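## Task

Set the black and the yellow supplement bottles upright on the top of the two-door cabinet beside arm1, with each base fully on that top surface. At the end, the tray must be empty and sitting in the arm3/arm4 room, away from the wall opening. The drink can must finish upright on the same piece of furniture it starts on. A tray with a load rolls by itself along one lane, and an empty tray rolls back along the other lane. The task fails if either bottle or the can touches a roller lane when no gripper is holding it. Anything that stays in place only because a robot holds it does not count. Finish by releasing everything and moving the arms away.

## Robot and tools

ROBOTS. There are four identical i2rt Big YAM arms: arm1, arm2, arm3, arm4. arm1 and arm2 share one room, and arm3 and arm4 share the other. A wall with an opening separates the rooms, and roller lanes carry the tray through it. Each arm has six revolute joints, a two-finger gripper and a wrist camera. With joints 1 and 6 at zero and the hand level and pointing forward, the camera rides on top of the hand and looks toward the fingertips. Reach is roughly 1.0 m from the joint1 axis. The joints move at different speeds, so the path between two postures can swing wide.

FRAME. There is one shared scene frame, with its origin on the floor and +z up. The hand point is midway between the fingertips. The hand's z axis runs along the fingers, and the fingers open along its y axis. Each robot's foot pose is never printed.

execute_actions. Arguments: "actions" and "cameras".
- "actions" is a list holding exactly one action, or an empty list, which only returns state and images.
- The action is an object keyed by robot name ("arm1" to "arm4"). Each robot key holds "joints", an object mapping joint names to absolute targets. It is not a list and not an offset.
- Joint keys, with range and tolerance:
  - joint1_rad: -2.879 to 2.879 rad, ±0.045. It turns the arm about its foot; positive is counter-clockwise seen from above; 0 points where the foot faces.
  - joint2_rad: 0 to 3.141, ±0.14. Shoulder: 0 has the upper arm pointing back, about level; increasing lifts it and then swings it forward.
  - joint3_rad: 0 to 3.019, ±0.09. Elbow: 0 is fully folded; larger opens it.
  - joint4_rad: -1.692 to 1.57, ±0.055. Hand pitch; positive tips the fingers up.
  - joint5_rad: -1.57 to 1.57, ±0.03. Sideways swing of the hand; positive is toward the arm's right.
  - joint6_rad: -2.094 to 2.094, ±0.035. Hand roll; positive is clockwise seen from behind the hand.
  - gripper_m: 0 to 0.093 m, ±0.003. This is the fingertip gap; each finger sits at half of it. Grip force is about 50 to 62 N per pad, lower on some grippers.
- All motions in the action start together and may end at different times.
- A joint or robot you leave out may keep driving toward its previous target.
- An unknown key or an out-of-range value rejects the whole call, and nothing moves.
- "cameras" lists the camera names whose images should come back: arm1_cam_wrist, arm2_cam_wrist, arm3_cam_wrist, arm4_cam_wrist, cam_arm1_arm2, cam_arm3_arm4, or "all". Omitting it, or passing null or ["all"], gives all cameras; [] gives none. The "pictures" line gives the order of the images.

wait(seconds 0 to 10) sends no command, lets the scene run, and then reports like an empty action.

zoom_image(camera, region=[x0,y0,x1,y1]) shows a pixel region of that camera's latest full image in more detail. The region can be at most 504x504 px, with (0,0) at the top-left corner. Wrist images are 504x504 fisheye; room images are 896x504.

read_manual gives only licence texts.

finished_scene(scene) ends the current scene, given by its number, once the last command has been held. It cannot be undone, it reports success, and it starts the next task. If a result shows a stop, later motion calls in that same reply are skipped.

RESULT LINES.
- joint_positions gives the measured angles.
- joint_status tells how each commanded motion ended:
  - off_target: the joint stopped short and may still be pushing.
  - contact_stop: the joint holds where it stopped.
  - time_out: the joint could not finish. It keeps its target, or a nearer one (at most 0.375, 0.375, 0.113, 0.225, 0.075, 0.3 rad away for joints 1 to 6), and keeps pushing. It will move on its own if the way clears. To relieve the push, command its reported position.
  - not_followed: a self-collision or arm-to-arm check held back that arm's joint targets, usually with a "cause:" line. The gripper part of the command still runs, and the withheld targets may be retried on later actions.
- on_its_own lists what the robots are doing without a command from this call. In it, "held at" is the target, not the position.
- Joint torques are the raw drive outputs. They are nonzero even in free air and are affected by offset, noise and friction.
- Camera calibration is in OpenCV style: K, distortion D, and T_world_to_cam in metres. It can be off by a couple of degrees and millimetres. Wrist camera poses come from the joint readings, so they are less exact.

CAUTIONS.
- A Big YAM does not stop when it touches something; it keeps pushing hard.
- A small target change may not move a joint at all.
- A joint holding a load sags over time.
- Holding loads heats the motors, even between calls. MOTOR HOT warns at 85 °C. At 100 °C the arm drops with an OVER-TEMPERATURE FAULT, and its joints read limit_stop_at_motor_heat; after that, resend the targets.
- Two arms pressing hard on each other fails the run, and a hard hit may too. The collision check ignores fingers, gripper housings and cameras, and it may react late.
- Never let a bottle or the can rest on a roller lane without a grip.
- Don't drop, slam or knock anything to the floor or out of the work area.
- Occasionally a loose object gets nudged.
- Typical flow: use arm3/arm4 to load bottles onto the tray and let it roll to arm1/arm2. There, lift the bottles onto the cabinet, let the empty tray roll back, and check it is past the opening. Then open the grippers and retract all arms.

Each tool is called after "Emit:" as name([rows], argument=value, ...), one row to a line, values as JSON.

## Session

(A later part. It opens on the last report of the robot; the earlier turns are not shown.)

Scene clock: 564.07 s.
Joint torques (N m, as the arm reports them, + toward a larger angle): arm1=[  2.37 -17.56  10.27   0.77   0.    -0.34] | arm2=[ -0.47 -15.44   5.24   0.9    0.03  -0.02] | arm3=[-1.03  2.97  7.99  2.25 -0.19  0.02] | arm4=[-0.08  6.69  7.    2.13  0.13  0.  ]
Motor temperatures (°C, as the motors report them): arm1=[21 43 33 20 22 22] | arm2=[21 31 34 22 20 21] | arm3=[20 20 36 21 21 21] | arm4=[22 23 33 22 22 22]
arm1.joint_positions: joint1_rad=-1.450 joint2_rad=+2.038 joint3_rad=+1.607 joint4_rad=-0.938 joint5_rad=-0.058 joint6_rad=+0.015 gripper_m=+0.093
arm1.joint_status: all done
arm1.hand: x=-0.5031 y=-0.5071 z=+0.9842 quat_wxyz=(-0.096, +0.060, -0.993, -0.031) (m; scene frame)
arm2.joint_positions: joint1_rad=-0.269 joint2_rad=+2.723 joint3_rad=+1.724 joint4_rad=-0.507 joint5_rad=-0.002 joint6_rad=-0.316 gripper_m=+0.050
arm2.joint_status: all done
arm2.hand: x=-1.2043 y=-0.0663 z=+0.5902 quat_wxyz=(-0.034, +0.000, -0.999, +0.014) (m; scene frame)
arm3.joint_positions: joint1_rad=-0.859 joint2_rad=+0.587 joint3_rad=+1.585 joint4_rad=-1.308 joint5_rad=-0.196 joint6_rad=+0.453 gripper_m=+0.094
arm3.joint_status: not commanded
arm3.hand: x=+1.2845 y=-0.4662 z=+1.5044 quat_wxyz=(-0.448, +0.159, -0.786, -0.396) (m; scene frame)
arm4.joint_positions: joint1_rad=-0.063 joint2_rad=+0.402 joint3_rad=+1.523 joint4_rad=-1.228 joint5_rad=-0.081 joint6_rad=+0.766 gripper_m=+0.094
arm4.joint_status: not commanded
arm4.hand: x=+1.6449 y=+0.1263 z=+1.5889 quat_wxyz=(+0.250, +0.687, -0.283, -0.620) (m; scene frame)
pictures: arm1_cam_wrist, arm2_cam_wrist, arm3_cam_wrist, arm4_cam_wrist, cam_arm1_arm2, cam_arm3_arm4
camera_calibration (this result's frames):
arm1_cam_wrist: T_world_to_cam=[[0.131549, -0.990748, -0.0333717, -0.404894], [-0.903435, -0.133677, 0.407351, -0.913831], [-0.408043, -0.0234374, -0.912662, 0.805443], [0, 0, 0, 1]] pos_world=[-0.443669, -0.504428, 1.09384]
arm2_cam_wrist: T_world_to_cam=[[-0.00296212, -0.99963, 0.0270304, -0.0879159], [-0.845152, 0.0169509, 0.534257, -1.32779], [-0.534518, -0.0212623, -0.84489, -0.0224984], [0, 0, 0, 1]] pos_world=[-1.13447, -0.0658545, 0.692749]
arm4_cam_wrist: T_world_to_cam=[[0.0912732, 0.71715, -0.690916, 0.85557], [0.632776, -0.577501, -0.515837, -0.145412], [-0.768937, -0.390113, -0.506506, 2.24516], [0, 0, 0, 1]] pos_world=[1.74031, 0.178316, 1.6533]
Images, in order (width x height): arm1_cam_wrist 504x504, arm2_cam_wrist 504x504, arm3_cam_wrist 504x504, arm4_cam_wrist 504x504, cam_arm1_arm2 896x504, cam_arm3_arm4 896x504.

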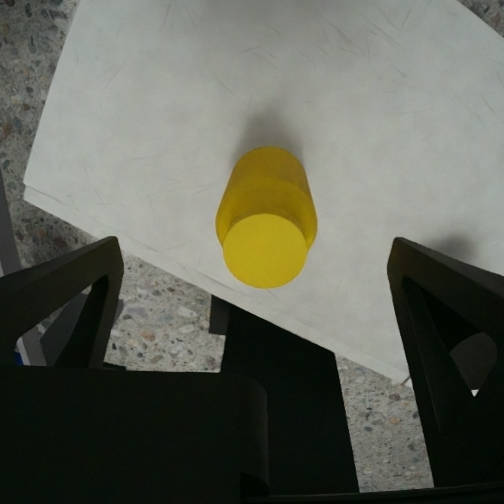

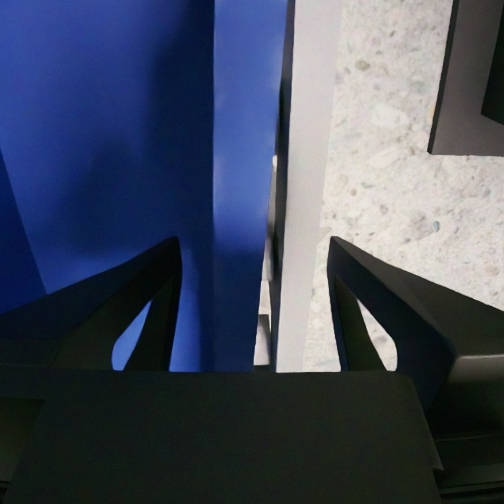

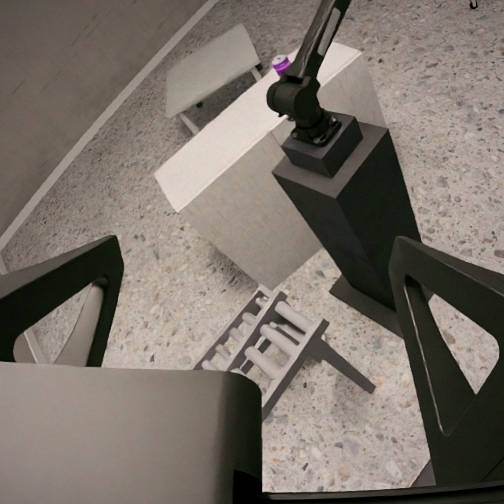

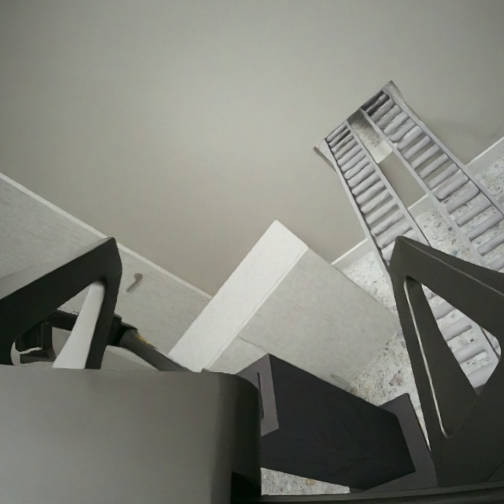

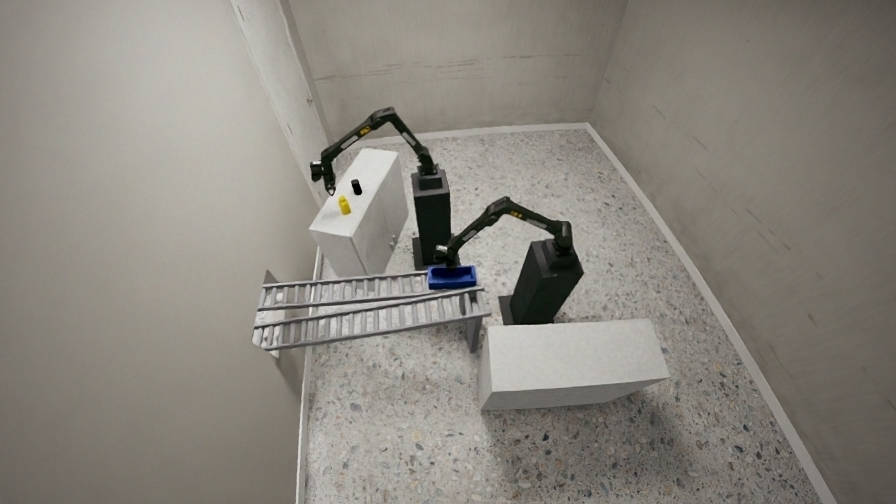

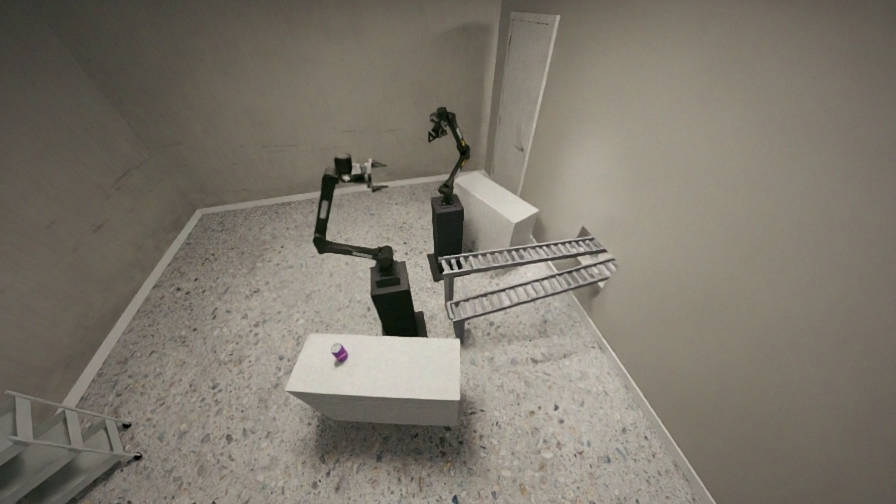

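Emit:
execute_actions([
  {"arm2": {"joints": {"gripper_m": 0.0}}},
], cameras=["arm2_cam_wrist", "cam_arm1_arm2"])

Scene clock: 569.93 s.
Joint torques (N m, as the arm reports them, + toward a larger angle): arm1=[  2.25 -17.58  10.37   0.74   0.02  -0.35] | arm2=[ -0.63 -15.52   5.24   0.91   0.25   0.  ] | arm3=[-1.21  3.01  7.87  2.18 -0.19  0.05] | arm4=[-0.06  6.56  7.03  2.19  0.13  0.09]
Motor temperatures (°C, as the motors report them): arm1=[21 43 33 20 22 22] | arm2=[21 31 34 22 20 21] | arm3=[20 20 36 21 21 21] | arm4=[22 23 33 22 22 22]
arm1.joint_positions: joint1_rad=-1.450 joint2_rad=+2.038 joint3_rad=+1.607 joint4_rad=-0.938 joint5_rad=-0.058 joint6_rad=+0.015 gripper_m=+0.093
arm1.joint_status: not commanded
arm1.hand: x=-0.5031 y=-0.5071 z=+0.9842 quat_wxyz=(-0.096, +0.060, -0.993, -0.031) (m; scene frame)
arm2.joint_positions: joint1_rad=-0.267 joint2_rad=+2.723 joint3_rad=+1.724 joint4_rad=-0.507 joint5_rad=-0.006 joint6_rad=-0.317 gripper_m=+0.011
arm2.joint_status: gripper_m off_target (ended at +0.011, target +0.000)
arm2.hand: x=-1.2038 y=-0.0644 z=+0.5902 quat_wxyz=(-0.034, +0.001, -0.999, +0.012) (m; scene frame)
arm3.joint_positions: joint1_rad=-0.859 joint2_rad=+0.587 joint3_rad=+1.585 joint4_rad=-1.308 joint5_rad=-0.196 joint6_rad=+0.453 gripper_m=+0.094
arm3.joint_status: not commanded
arm3.hand: x=+1.2845 y=-0.4662 z=+1.5044 quat_wxyz=(-0.448, +0.159, -0.786, -0.396) (m; scene frame)
arm4.joint_positions: joint1_rad=-0.063 joint2_rad=+0.402 joint3_rad=+1.523 joint4_rad=-1.228 joint5_rad=-0.081 joint6_rad=+0.766 gripper_m=+0.094
arm4.joint_status: not commanded
arm4.hand: x=+1.6449 y=+0.1263 z=+1.5889 quat_wxyz=(+0.250, +0.687, -0.283, -0.620) (m; scene frame)
pictures: arm2_cam_wrist, cam_arm1_arm2
camera_calibration (this result's frames):
arm2_cam_wrist: T_world_to_cam=[[0.000391921, -0.999743, 0.0226601, -0.0794075], [-0.845737, 0.0117601, 0.533471, -1.32795], [-0.5336, -0.0193736, -0.845515, -0.0206006], [0, 0, 0, 1]] pos_world=[-1.13405, -0.0641695, 0.692801]
Images, in order (width x height): arm2_cam_wrist 504x504, cam_arm1_arm2 896x504.

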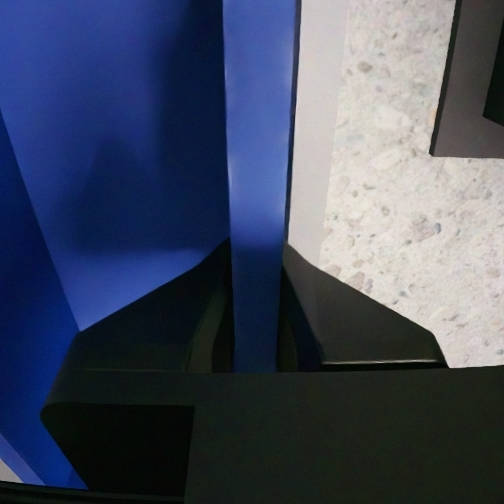

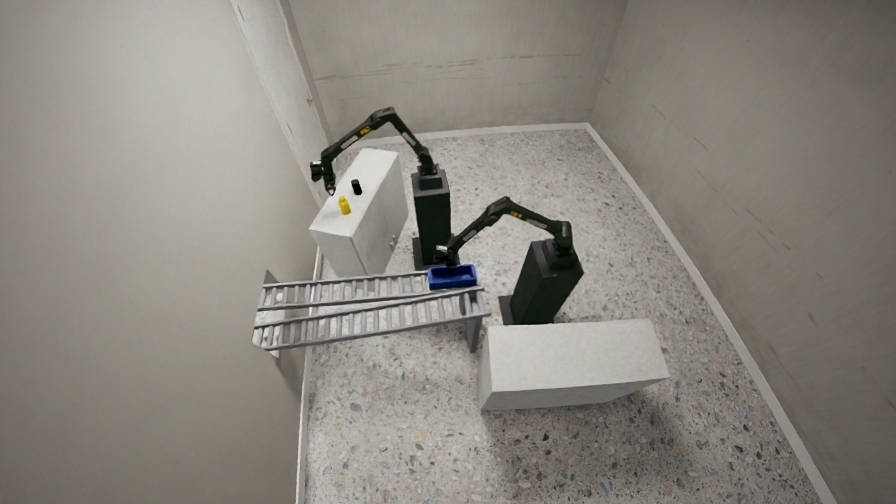

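Emit:
execute_actions([
  {"arm2": {"joints": {"joint2_rad": 2.12, "joint3_rad": 1.275}}, "arm1": {"joints": {"joint2_rad": 1.45, "joint3_rad": 1.15}}},
], cameras=["arm2_cam_wrist", "cam_arm1_arm2"])

Scene clock: 615.87 s.
Joint torques (N m, as the arm reports them, + toward a larger angle): arm1=[ 2.67 -9.87  9.88  1.08  0.   -0.36] | arm2=[ -1.36 -14.35   5.93   1.03  -0.05   0.01] | arm3=[-1.75  3.    7.88  2.09 -0.13  0.08] | arm4=[-0.14  6.77  7.08  2.14  0.12  0.03]
Motor temperatures (°C, as the motors report them): arm1=[21 43 34 20 22 22] | arm2=[21 32 33 22 20 21] | arm3=[20 20 37 21 21 21] | arm4=[22 23 33 22 22 22]
arm1.joint_positions: joint1_rad=-1.450 joint2_rad=+1.439 joint3_rad=+1.150 joint4_rad=-0.939 joint5_rad=-0.058 joint6_rad=+0.015 gripper_m=+0.093
arm1.joint_status: all done
arm1.hand: x=-0.6624 y=-0.5264 z=+1.1221 quat_wxyz=(-0.166, +0.062, -0.984, -0.036) (m; scene frame)
arm2.joint_positions: joint1_rad=-0.261 joint2_rad=+2.124 joint3_rad=+1.269 joint4_rad=-0.503 joint5_rad=+0.000 joint6_rad=-0.318 gripper_m=+0.011
arm2.joint_status: all done
arm2.hand: x=-1.2391 y=-0.0481 z=+0.8226 quat_wxyz=(-0.104, +0.005, -0.994, +0.038) (m; scene frame)
arm3.joint_positions: joint1_rad=-0.859 joint2_rad=+0.587 joint3_rad=+1.585 joint4_rad=-1.308 joint5_rad=-0.196 joint6_rad=+0.453 gripper_m=+0.094
arm3.joint_status: not commanded
arm3.hand: x=+1.2845 y=-0.4662 z=+1.5044 quat_wxyz=(-0.448, +0.159, -0.786, -0.396) (m; scene frame)
arm4.joint_positions: joint1_rad=-0.063 joint2_rad=+0.402 joint3_rad=+1.523 joint4_rad=-1.228 joint5_rad=-0.081 joint6_rad=+0.766 gripper_m=+0.094
arm4.joint_status: not commanded
arm4.hand: x=+1.6449 y=+0.1263 z=+1.5889 quat_wxyz=(+0.250, +0.687, -0.283, -0.620) (m; scene frame)
pictures: arm2_cam_wrist, cam_arm1_arm2
camera_calibration (this result's frames):
arm2_cam_wrist: T_world_to_cam=[[0.00146205, -0.997209, 0.0746459, -0.109709], [-0.911653, 0.0293473, 0.409912, -1.46116], [-0.410959, -0.0686505, -0.909066, 0.359205], [0, 0, 0, 1]] pos_world=[-1.18429, -0.0418625, 0.933677]
Images, in order (width x height): arm2_cam_wrist 504x504, cam_arm1_arm2 896x504.

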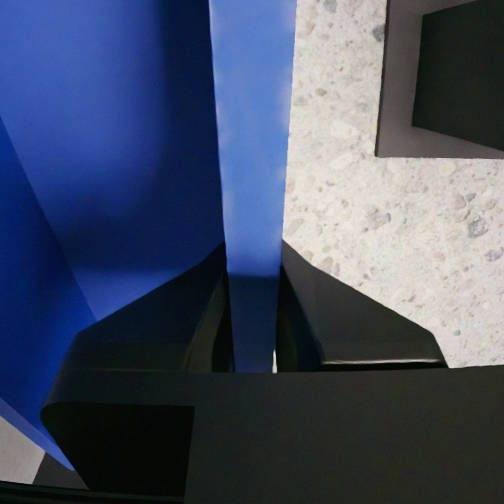

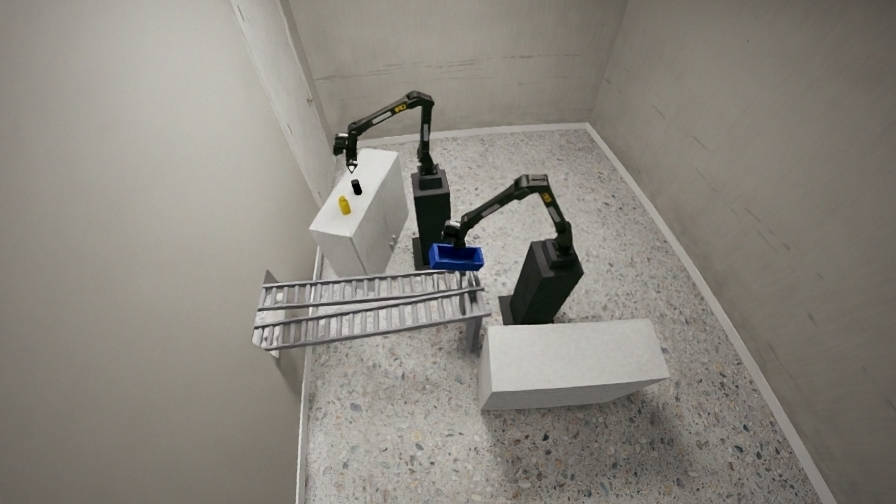

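Emit:
zoom_image(camera="cam_arm1_arm2", region=[340, 170, 600, 370])

Region (340, 170, 600, 370) of cam_arm1_arm2's 896x504 image, scaled by 1.938, with more detail than that image has; it fills the top 388 rows of this view, and the rest is white.

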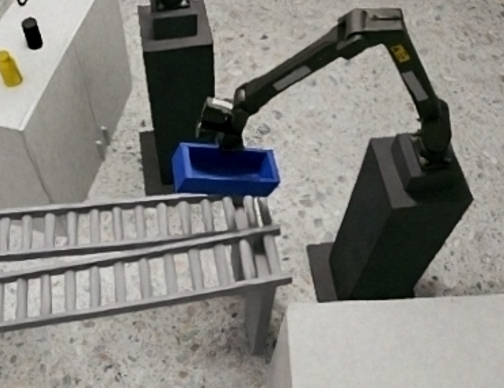

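Emit:
execute_actions([
  {"arm2": {"joints": {"joint1_rad": 0.174, "joint3_rad": 1.485, "joint4_rad": -0.975, "joint6_rad": 0.121}}},
], cameras=["arm2_cam_wrist", "cam_arm1_arm2"])

Scene clock: 645.07 s.
Joint torques (N m, as the arm reports them, + toward a larger angle): arm1=[ 2.43 -9.55  9.93  1.1   0.   -0.34] | arm2=[ -0.92 -15.6    6.98   0.19  -0.13   0.19] | arm3=[-1.38  3.37  7.88  2.01 -0.14  0.06] | arm4=[0.08 6.78 6.93 2.21 0.12 0.05]
Motor temperatures (°C, as the motors report them): arm1=[21 39 35 20 22 22] | arm2=[21 33 34 22 20 21] | arm3=[20 20 37 22 21 21] | arm4=[22 23 33 22 22 22]
arm1.joint_positions: joint1_rad=-1.450 joint2_rad=+1.439 joint3_rad=+1.150 joint4_rad=-0.939 joint5_rad=-0.058 joint6_rad=+0.015 gripper_m=+0.093
arm1.joint_status: not commanded
arm1.hand: x=-0.6624 y=-0.5264 z=+1.1221 quat_wxyz=(-0.166, +0.062, -0.984, -0.036) (m; scene frame)
arm2.joint_positions: joint1_rad=+0.170 joint2_rad=+2.129 joint3_rad=+1.473 joint4_rad=-0.967 joint5_rad=+0.002 joint6_rad=+0.112 gripper_m=+0.011
arm2.joint_status: all done
arm2.hand: x=-1.2273 y=+0.1981 z=+0.8688 quat_wxyz=(+0.023, +0.005, -1.000, +0.009) (m; scene frame)
arm3.joint_positions: joint1_rad=-0.859 joint2_rad=+0.587 joint3_rad=+1.585 joint4_rad=-1.308 joint5_rad=-0.196 joint6_rad=+0.453 gripper_m=+0.094
arm3.joint_status: not commanded
arm3.hand: x=+1.2845 y=-0.4662 z=+1.5044 quat_wxyz=(-0.448, +0.159, -0.786, -0.396) (m; scene frame)
arm4.joint_positions: joint1_rad=-0.063 joint2_rad=+0.402 joint3_rad=+1.523 joint4_rad=-1.228 joint5_rad=-0.081 joint6_rad=+0.766 gripper_m=+0.094
arm4.joint_status: not commanded
arm4.hand: x=+1.6449 y=+0.1263 z=+1.5889 quat_wxyz=(+0.250, +0.687, -0.283, -0.620) (m; scene frame)
pictures: arm2_cam_wrist, cam_arm1_arm2
camera_calibration (this result's frames):
arm2_cam_wrist: T_world_to_cam=[[0.00915207, -0.999814, 0.0170002, 0.192421], [-0.778749, 0.00353818, 0.627326, -1.49723], [-0.627269, -0.0189802, -0.778571, 0.0342614], [0, 0, 0, 1]] pos_world=[-1.14624, 0.198333, 0.962656]
Images, in order (width x height): arm2_cam_wrist 504x504, cam_arm1_arm2 896x504.

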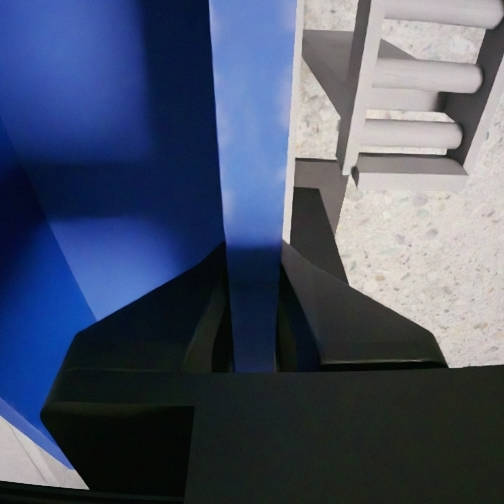

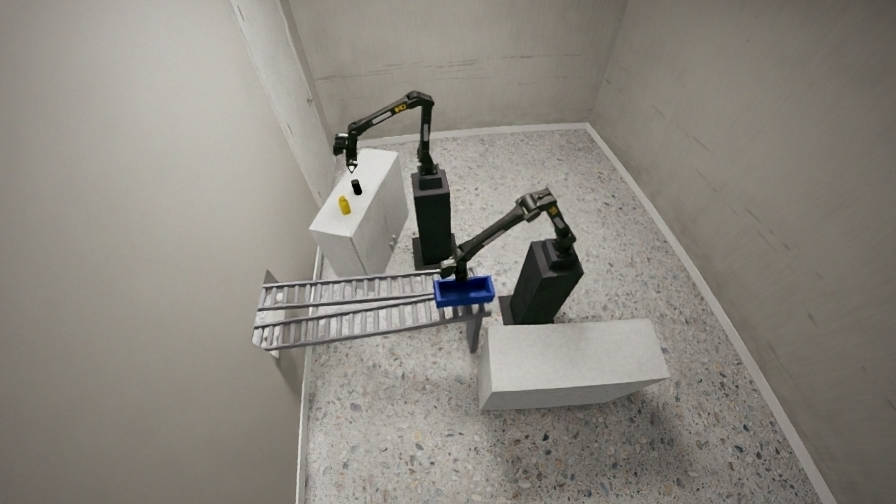

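Emit:
zoom_image(camera="arm2_cam_wrist", region=[200, 0, 452, 252])

Region (200, 0, 452, 252) of arm2_cam_wrist's 504x504 image, scaled by 2.000, with more detail than that image has.

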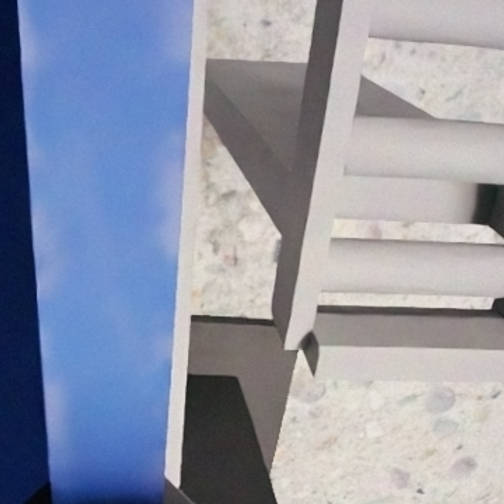

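Emit:
zoom_image(camera="arm2_cam_wrist", region=[320, 30, 504, 214])

Region (320, 30, 504, 214) of arm2_cam_wrist's 504x504 image, scaled by 2.739, with more detail than that image has.

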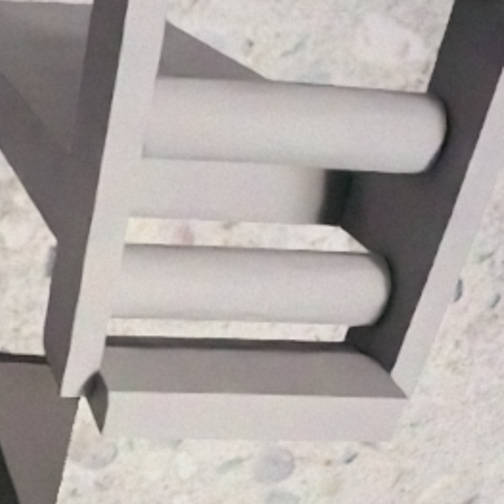

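Emit:
execute_actions([
  {"arm2": {"joints": {"joint1_rad": 0.143, "joint2_rad": 2.33, "joint3_rad": 1.692, "joint6_rad": 0.08}}},
], cameras=["arm2_cam_wrist", "cam_arm1_arm2"])

Scene clock: 713.60 s.
Joint torques (N m, as the arm reports them, + toward a larger angle): arm1=[ 2.42 -9.69 10.05  1.01  0.   -0.39] | arm2=[ -1.19 -17.69   8.84   0.5   -0.12  -0.03] | arm3=[-1.14  3.21  8.11  2.21 -0.14  0.03] | arm4=[0.32 7.08 7.03 2.17 0.12 0.07]
Motor temperatures (°C, as the motors report them): arm1=[21 37 35 20 22 22] | arm2=[21 35 34 22 20 21] | arm3=[20 20 37 22 21 21] | arm4=[22 23 34 22 22 22]
arm1.joint_positions: joint1_rad=-1.450 joint2_rad=+1.439 joint3_rad=+1.150 joint4_rad=-0.939 joint5_rad=-0.058 joint6_rad=+0.015 gripper_m=+0.093
arm1.joint_status: not commanded
arm1.hand: x=-0.6624 y=-0.5264 z=+1.1221 quat_wxyz=(-0.166, +0.062, -0.984, -0.036) (m; scene frame)
arm2.joint_positions: joint1_rad=+0.143 joint2_rad=+2.346 joint3_rad=+1.652 joint4_rad=-0.976 joint5_rad=+0.002 joint6_rad=+0.090 gripper_m=+0.011
arm2.joint_status: all done
arm2.hand: x=-1.1907 y=+0.1853 z=+0.7966 quat_wxyz=(+0.046, +0.002, -0.999, +0.011) (m; scene frame)
arm3.joint_positions: joint1_rad=-0.859 joint2_rad=+0.587 joint3_rad=+1.585 joint4_rad=-1.308 joint5_rad=-0.196 joint6_rad=+0.453 gripper_m=+0.094
arm3.joint_status: not commanded
arm3.hand: x=+1.2845 y=-0.4662 z=+1.5044 quat_wxyz=(-0.448, +0.159, -0.786, -0.396) (m; scene frame)
arm4.joint_positions: joint1_rad=-0.063 joint2_rad=+0.402 joint3_rad=+1.523 joint4_rad=-1.228 joint5_rad=-0.081 joint6_rad=+0.766 gripper_m=+0.094
arm4.joint_status: not commanded
arm4.hand: x=+1.6449 y=+0.1263 z=+1.5889 quat_wxyz=(+0.250, +0.687, -0.283, -0.620) (m; scene frame)
pictures: arm2_cam_wrist, cam_arm1_arm2
camera_calibration (this result's frames):
arm2_cam_wrist: T_world_to_cam=[[0.00412524, -0.99979, 0.0200909, 0.172088], [-0.74875, 0.0102291, 0.662774, -1.41715], [-0.66284, -0.0177771, -0.74855, -0.065672], [0, 0, 0, 1]] pos_world=[-1.10533, 0.185381, 0.886636]
Images, in order (width x height): arm2_cam_wrist 504x504, cam_arm1_arm2 896x504.

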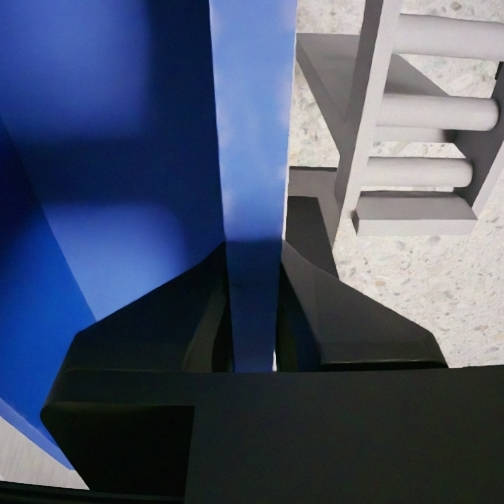

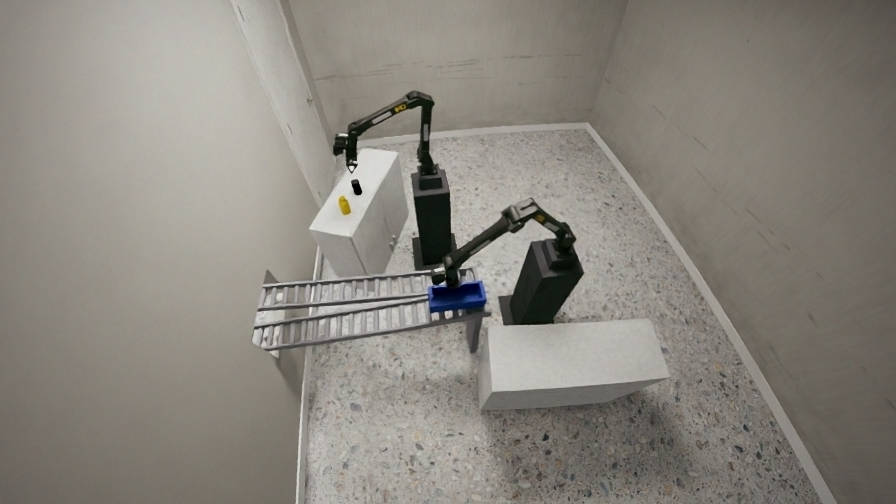

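Emit:
zoom_image(camera="arm2_cam_wrist", region=[230, 90, 398, 258])

Region (230, 90, 398, 258) of arm2_cam_wrist's 504x504 image, scaled by 3.000, with more detail than that image has.

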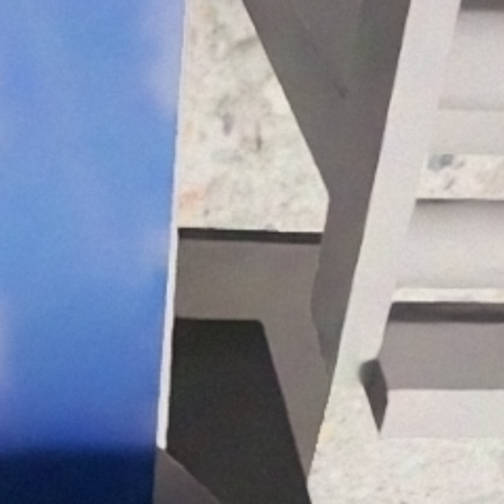

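Emit:
execute_actions([
  {"arm2": {"joints": {"joint1_rad": 0.162, "joint2_rad": 2.493, "joint3_rad": 1.855, "joint4_rad": -0.93, "joint6_rad": 0.108}}},
], cameras=["arm2_cam_wrist", "cam_arm1_arm2"])

Scene clock: 750.67 s.
Joint torques (N m, as the arm reports them, + toward a larger angle): arm1=[ 2.44 -9.9   9.96  1.04  0.   -0.36] | arm2=[ -0.78 -16.92   8.83   0.87   0.22   0.22] | arm3=[-1.67  2.9   7.96  2.19 -0.11  0.02] | arm4=[0.03 6.86 7.06 2.14 0.12 0.  ]
Motor temperatures (°C, as the motors report them): arm1=[21 37 36 20 22 22] | arm2=[21 38 37 22 20 21] | arm3=[20 20 38 22 21 21] | arm4=[22 23 34 22 22 22]
arm1.joint_positions: joint1_rad=-1.450 joint2_rad=+1.439 joint3_rad=+1.150 joint4_rad=-0.939 joint5_rad=-0.058 joint6_rad=+0.015 gripper_m=+0.093
arm1.joint_status: not commanded
arm1.hand: x=-0.6624 y=-0.5264 z=+1.1221 quat_wxyz=(-0.166, +0.062, -0.984, -0.036) (m; scene frame)
arm2.joint_positions: joint1_rad=+0.158 joint2_rad=+2.479 joint3_rad=+1.820 joint4_rad=-0.936 joint5_rad=-0.004 joint6_rad=+0.097 gripper_m=+0.011
arm2.joint_status: all done
arm2.hand: x=-1.1382 y=+0.2008 z=+0.7623 quat_wxyz=(+0.009, +0.006, -1.000, +0.004) (m; scene frame)
arm3.joint_positions: joint1_rad=-0.859 joint2_rad=+0.587 joint3_rad=+1.585 joint4_rad=-1.308 joint5_rad=-0.196 joint6_rad=+0.453 gripper_m=+0.094
arm3.joint_status: not commanded
arm3.hand: x=+1.2845 y=-0.4662 z=+1.5044 quat_wxyz=(-0.448, +0.159, -0.786, -0.396) (m; scene frame)
arm4.joint_positions: joint1_rad=-0.063 joint2_rad=+0.402 joint3_rad=+1.523 joint4_rad=-1.228 joint5_rad=-0.081 joint6_rad=+0.766 gripper_m=+0.094
arm4.joint_status: not commanded
arm4.hand: x=+1.6449 y=+0.1263 z=+1.5889 quat_wxyz=(+0.250, +0.687, -0.283, -0.620) (m; scene frame)
pictures: arm2_cam_wrist, cam_arm1_arm2
camera_calibration (this result's frames):
arm2_cam_wrist: T_world_to_cam=[[0.011183, -0.999916, 0.00659629, 0.20632], [-0.795731, -0.00490416, 0.60563, -1.36222], [-0.605546, -0.0120216, -0.795719, 0.0437047], [0, 0, 0, 1]] pos_world=[-1.05981, 0.200148, 0.858419]
Images, in order (width x height): arm2_cam_wrist 504x504, cam_arm1_arm2 896x504.

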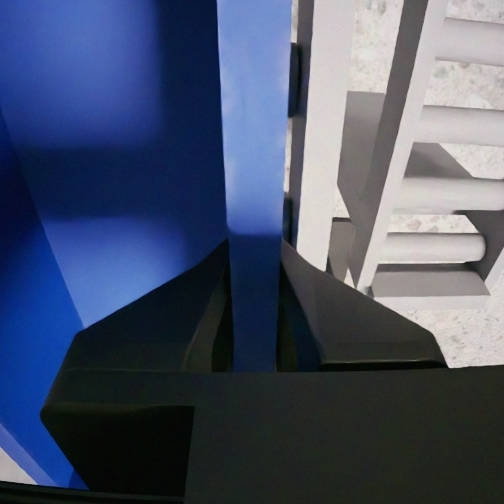

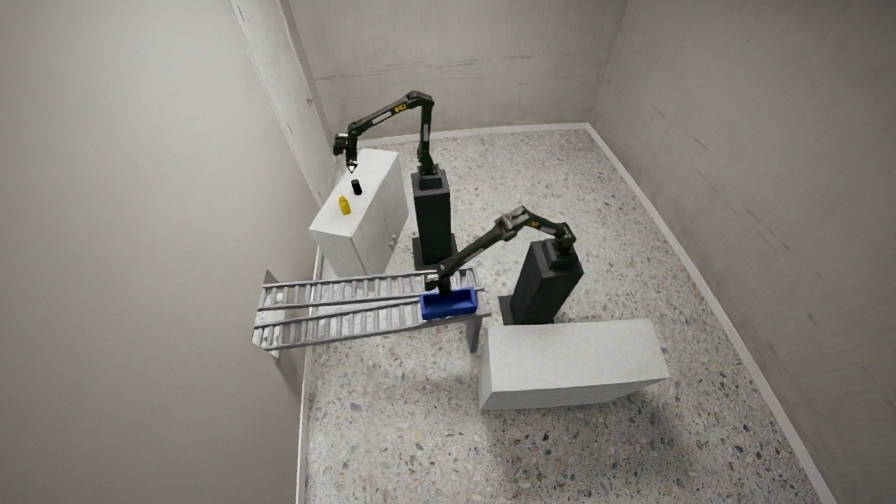

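Emit:
zoom_image(camera="cam_arm1_arm2", region=[370, 250, 520, 340])

Emit:
zoom_image(camera="arm2_cam_wrist", region=[200, 10, 452, 262])

Region (370, 250, 520, 340) of cam_arm1_arm2's 896x504 image, scaled by 3.360, with more detail than that image has; it fills the top 302 rows of this view, and the rest is white.

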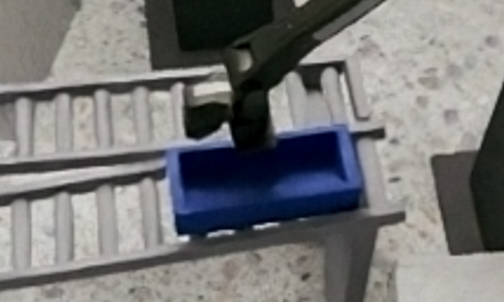

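Region (200, 10, 452, 262) of arm2_cam_wrist's 504x504 image, scaled by 2.000, with more detail than that image has.

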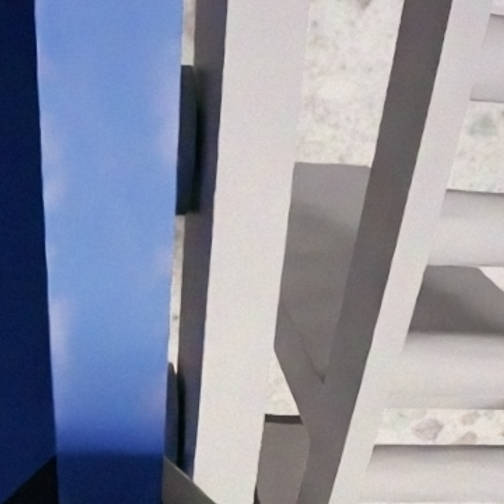

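Emit:
execute_actions([
  {"arm2": {"joints": {"joint2_rad": 2.52, "joint4_rad": -0.975}}},
], cameras=["arm2_cam_wrist", "cam_arm1_arm2"])

Scene clock: 791.27 s.
Joint torques (N m, as the arm reports them, + toward a larger angle): arm1=[  2.49 -10.05   9.85   1.02   0.01  -0.36] | arm2=[ -0.9  -15.79   8.58   0.62   0.4    0.17] | arm3=[-2.8   2.8   7.86  2.1  -0.12  0.08] | arm4=[0.02 6.6  7.06 2.19 0.09 0.02]
Motor temperatures (°C, as the motors report them): arm1=[21 36 36 20 22 22] | arm2=[21 39 37 22 20 21] | arm3=[20 20 38 22 21 21] | arm4=[22 23 34 22 22 22]
arm1.joint_positions: joint1_rad=-1.450 joint2_rad=+1.439 joint3_rad=+1.150 joint4_rad=-0.939 joint5_rad=-0.058 joint6_rad=+0.015 gripper_m=+0.093
arm1.joint_status: not commanded
arm1.hand: x=-0.6624 y=-0.5264 z=+1.1221 quat_wxyz=(-0.166, +0.062, -0.984, -0.036) (m; scene frame)
arm2.joint_positions: joint1_rad=+0.158 joint2_rad=+2.491 joint3_rad=+1.822 joint4_rad=-0.978 joint5_rad=-0.008 joint6_rad=+0.101 gripper_m=+0.011
arm2.joint_status: all done
arm2.hand: x=-1.1510 y=+0.2002 z=+0.7560 quat_wxyz=(+0.035, +0.004, -0.999, +0.005) (m; scene frame)
arm3.joint_positions: joint1_rad=-0.859 joint2_rad=+0.587 joint3_rad=+1.585 joint4_rad=-1.308 joint5_rad=-0.196 joint6_rad=+0.453 gripper_m=+0.094
arm3.joint_status: not commanded
arm3.hand: x=+1.2845 y=-0.4662 z=+1.5044 quat_wxyz=(-0.448, +0.159, -0.786, -0.396) (m; scene frame)
arm4.joint_positions: joint1_rad=-0.063 joint2_rad=+0.402 joint3_rad=+1.523 joint4_rad=-1.228 joint5_rad=-0.081 joint6_rad=+0.766 gripper_m=+0.094
arm4.joint_status: not commanded
arm4.hand: x=+1.6449 y=+0.1263 z=+1.5889 quat_wxyz=(+0.250, +0.687, -0.283, -0.620) (m; scene frame)
pictures: arm2_cam_wrist, cam_arm1_arm2
camera_calibration (this result's frames):
arm2_cam_wrist: T_world_to_cam=[[0.00740771, -0.999939, 0.00815597, 0.200415], [-0.763466, -0.000388042, 0.645848, -1.36273], [-0.645805, -0.0110111, -0.763423, -0.0400343], [0, 0, 0, 1]] pos_world=[-1.06774, 0.199433, 0.847921]
Images, in order (width x height): arm2_cam_wrist 504x504, cam_arm1_arm2 896x504.

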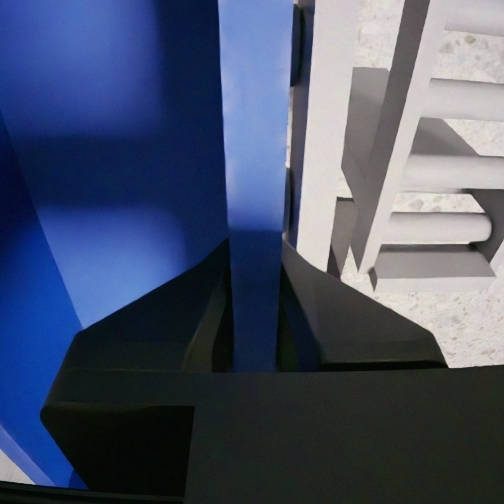

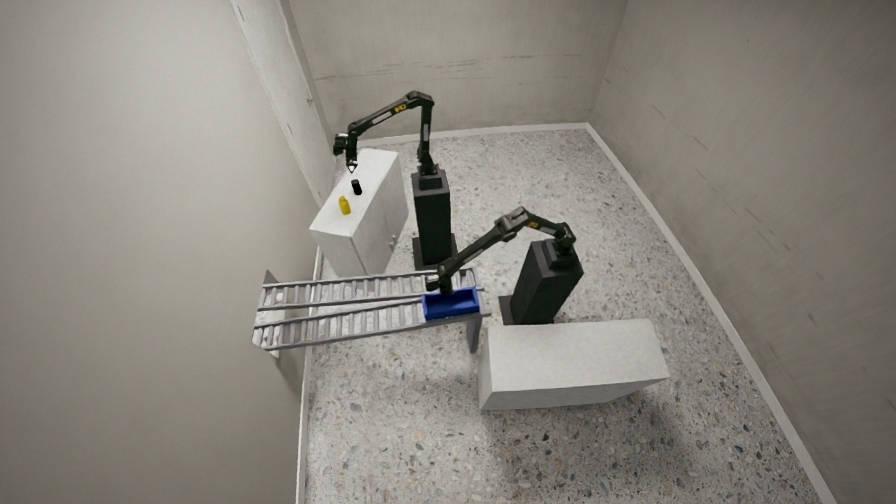

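Emit:
execute_actions([
  {"arm2": {"joints": {"joint2_rad": 2.3, "gripper_m": 0.045}}},
], cameras=["arm2_cam_wrist", "cam_arm1_arm2", "cam_arm3_arm4"])

Scene clock: 801.93 s.
Joint torques (N m, as the arm reports them, + toward a larger angle): arm1=[ 2.3  -9.76  9.98  0.95  0.   -0.32] | arm2=[ -0.84 -16.44   8.34   1.1    0.14   0.17] | arm3=[-0.51  3.71  7.87  2.14 -0.12  0.06] | arm4=[-0.19  6.38  6.96  2.08  0.11  0.03]
Motor temperatures (°C, as the motors report them): arm1=[21 36 36 20 22 22] | arm2=[21 39 37 22 20 21] | arm3=[20 20 38 22 21 21] | arm4=[22 23 34 22 22 22]
arm1.joint_positions: joint1_rad=-1.450 joint2_rad=+1.439 joint3_rad=+1.150 joint4_rad=-0.939 joint5_rad=-0.058 joint6_rad=+0.015 gripper_m=+0.093
arm1.joint_status: not commanded
arm1.hand: x=-0.6624 y=-0.5264 z=+1.1221 quat_wxyz=(-0.166, +0.062, -0.984, -0.036) (m; scene frame)
arm2.joint_positions: joint1_rad=+0.158 joint2_rad=+2.280 joint3_rad=+1.841 joint4_rad=-0.978 joint5_rad=-0.003 joint6_rad=+0.101 gripper_m=+0.045
arm2.joint_status: all done
arm2.hand: x=-1.0940 y=+0.2071 z=+0.9003 quat_wxyz=(-0.079, +0.005, -0.997, -0.004) (m; scene frame)
arm3.joint_positions: joint1_rad=-0.859 joint2_rad=+0.587 joint3_rad=+1.585 joint4_rad=-1.308 joint5_rad=-0.196 joint6_rad=+0.453 gripper_m=+0.094
arm3.joint_status: not commanded
arm3.hand: x=+1.2845 y=-0.4662 z=+1.5044 quat_wxyz=(-0.448, +0.159, -0.786, -0.396) (m; scene frame)
arm4.joint_positions: joint1_rad=-0.063 joint2_rad=+0.402 joint3_rad=+1.523 joint4_rad=-1.228 joint5_rad=-0.081 joint6_rad=+0.766 gripper_m=+0.094
arm4.joint_status: not commanded
arm4.hand: x=+1.6449 y=+0.1263 z=+1.5889 quat_wxyz=(+0.250, +0.687, -0.283, -0.620) (m; scene frame)
pictures: arm2_cam_wrist, cam_arm1_arm2, cam_arm3_arm4
camera_calibration (this result's frames):
arm2_cam_wrist: T_world_to_cam=[[0.00983839, -0.999903, -0.00985597, 0.224627], [-0.889868, -0.0132507, 0.456025, -1.37713], [-0.456112, 0.00428396, -0.889912, 0.425275], [0, 0, 0, 1]] pos_world=[-1.0337, 0.204535, 1.00868]
Images, in order (width x height): arm2_cam_wrist 504x504, cam_arm1_arm2 896x504, cam_arm3_arm4 896x504.

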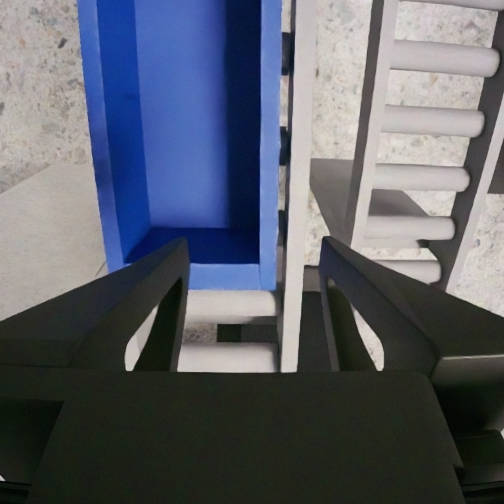

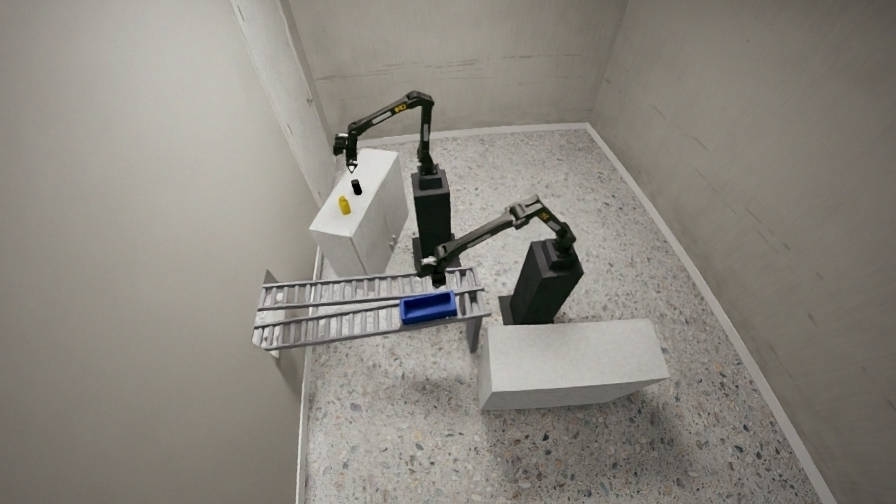

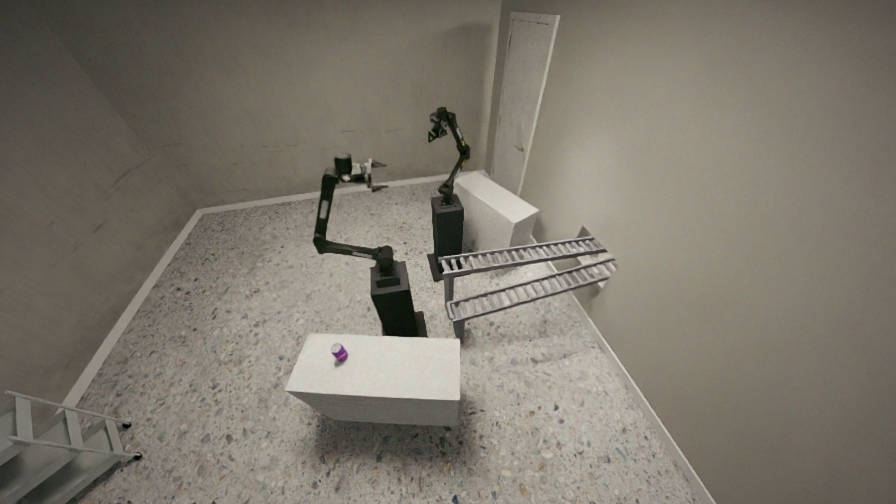

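Emit:
execute_actions(actions=[], cameras=["cam_arm1_arm2", "cam_arm3_arm4", "arm1_cam_wrist"])

Scene clock: 815.57 s.
Joint torques (N m, as the arm reports them, + toward a larger angle): arm1=[ 2.63 -9.71  9.9   1.   -0.01 -0.35] | arm2=[ -0.87 -16.33   8.32   1.1    0.14   0.17] | arm3=[-0.9   3.47  8.16  2.09 -0.07  0.09] | arm4=[-0.36  6.49  7.02  2.3   0.12  0.05]
Motor temperatures (°C, as the motors report them): arm1=[21 36 37 20 22 22] | arm2=[21 39 37 22 20 21] | arm3=[20 20 38 22 21 21] | arm4=[22 23 34 22 22 22]
arm1.joint_positions: joint1_rad=-1.450 joint2_rad=+1.439 joint3_rad=+1.150 joint4_rad=-0.939 joint5_rad=-0.058 joint6_rad=+0.015 gripper_m=+0.093
arm1.joint_status: not commanded
arm1.hand: x=-0.6624 y=-0.5264 z=+1.1221 quat_wxyz=(-0.166, +0.062, -0.984, -0.036) (m; scene frame)
arm2.joint_positions: joint1_rad=+0.158 joint2_rad=+2.280 joint3_rad=+1.841 joint4_rad=-0.978 joint5_rad=-0.003 joint6_rad=+0.101 gripper_m=+0.045
arm2.joint_status: all done
arm2.hand: x=-1.0940 y=+0.2071 z=+0.9003 quat_wxyz=(-0.079, +0.005, -0.997, -0.004) (m; scene frame)
arm3.joint_positions: joint1_rad=-0.859 joint2_rad=+0.587 joint3_rad=+1.585 joint4_rad=-1.308 joint5_rad=-0.196 joint6_rad=+0.453 gripper_m=+0.094
arm3.joint_status: not commanded
arm3.hand: x=+1.2845 y=-0.4662 z=+1.5044 quat_wxyz=(-0.448, +0.159, -0.786, -0.396) (m; scene frame)
arm4.joint_positions: joint1_rad=-0.063 joint2_rad=+0.402 joint3_rad=+1.523 joint4_rad=-1.228 joint5_rad=-0.081 joint6_rad=+0.766 gripper_m=+0.094
arm4.joint_status: not commanded
arm4.hand: x=+1.6449 y=+0.1263 z=+1.5889 quat_wxyz=(+0.250, +0.687, -0.283, -0.620) (m; scene frame)
pictures: arm1_cam_wrist, cam_arm1_arm2, cam_arm3_arm4
camera_calibration (this result's frames):
arm1_cam_wrist: T_world_to_cam=[[0.13746, -0.989976, -0.0324494, -0.395163], [-0.951081, -0.141069, 0.274852, -1.00328], [-0.276675, -0.00691926, -0.960939, 1.01563], [0, 0, 0, 1]] pos_world=[-0.618881, -0.525706, 1.23889]
Images, in order (width x height): arm1_cam_wrist 504x504, cam_arm1_arm2 896x504, cam_arm3_arm4 896x504.

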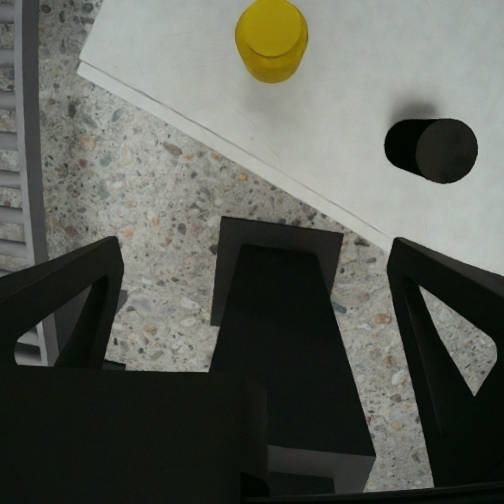

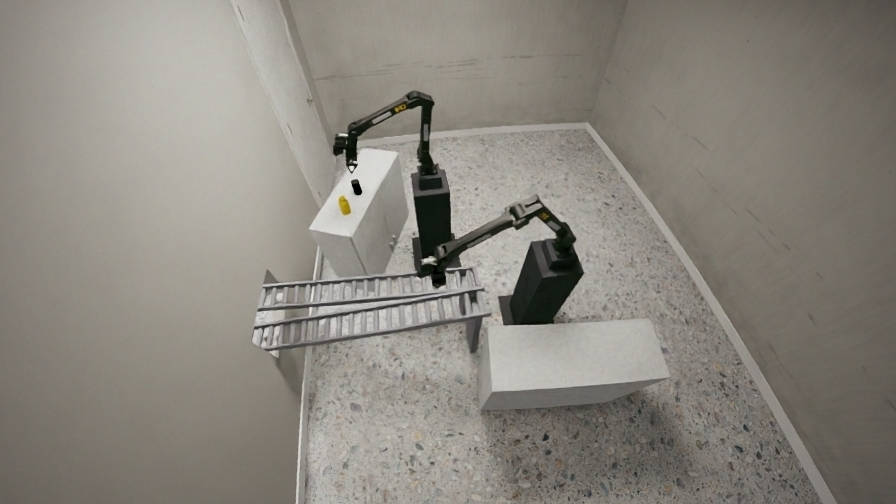

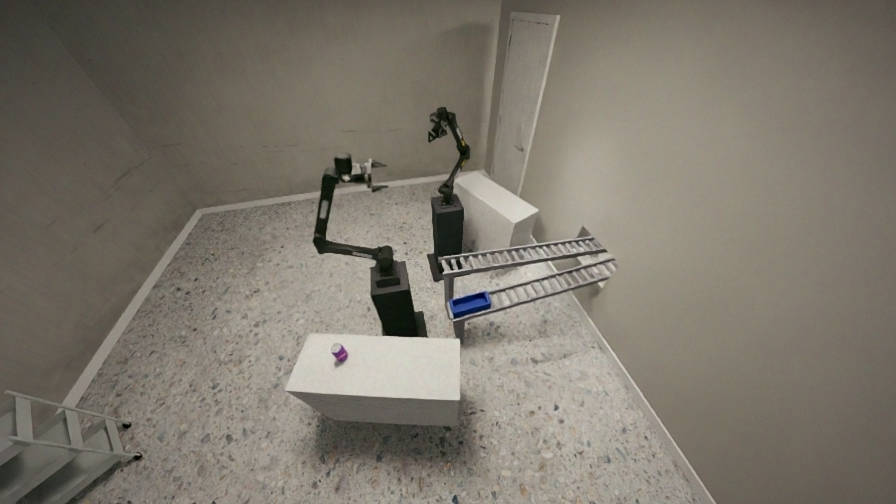

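The tray has arrived at the end of the return lane in the arm3/arm4 room; both bottles stand on the cabinet and the can is untouched.

Emit:
finished_scene(scene=1)

The scene is finished: the task was done.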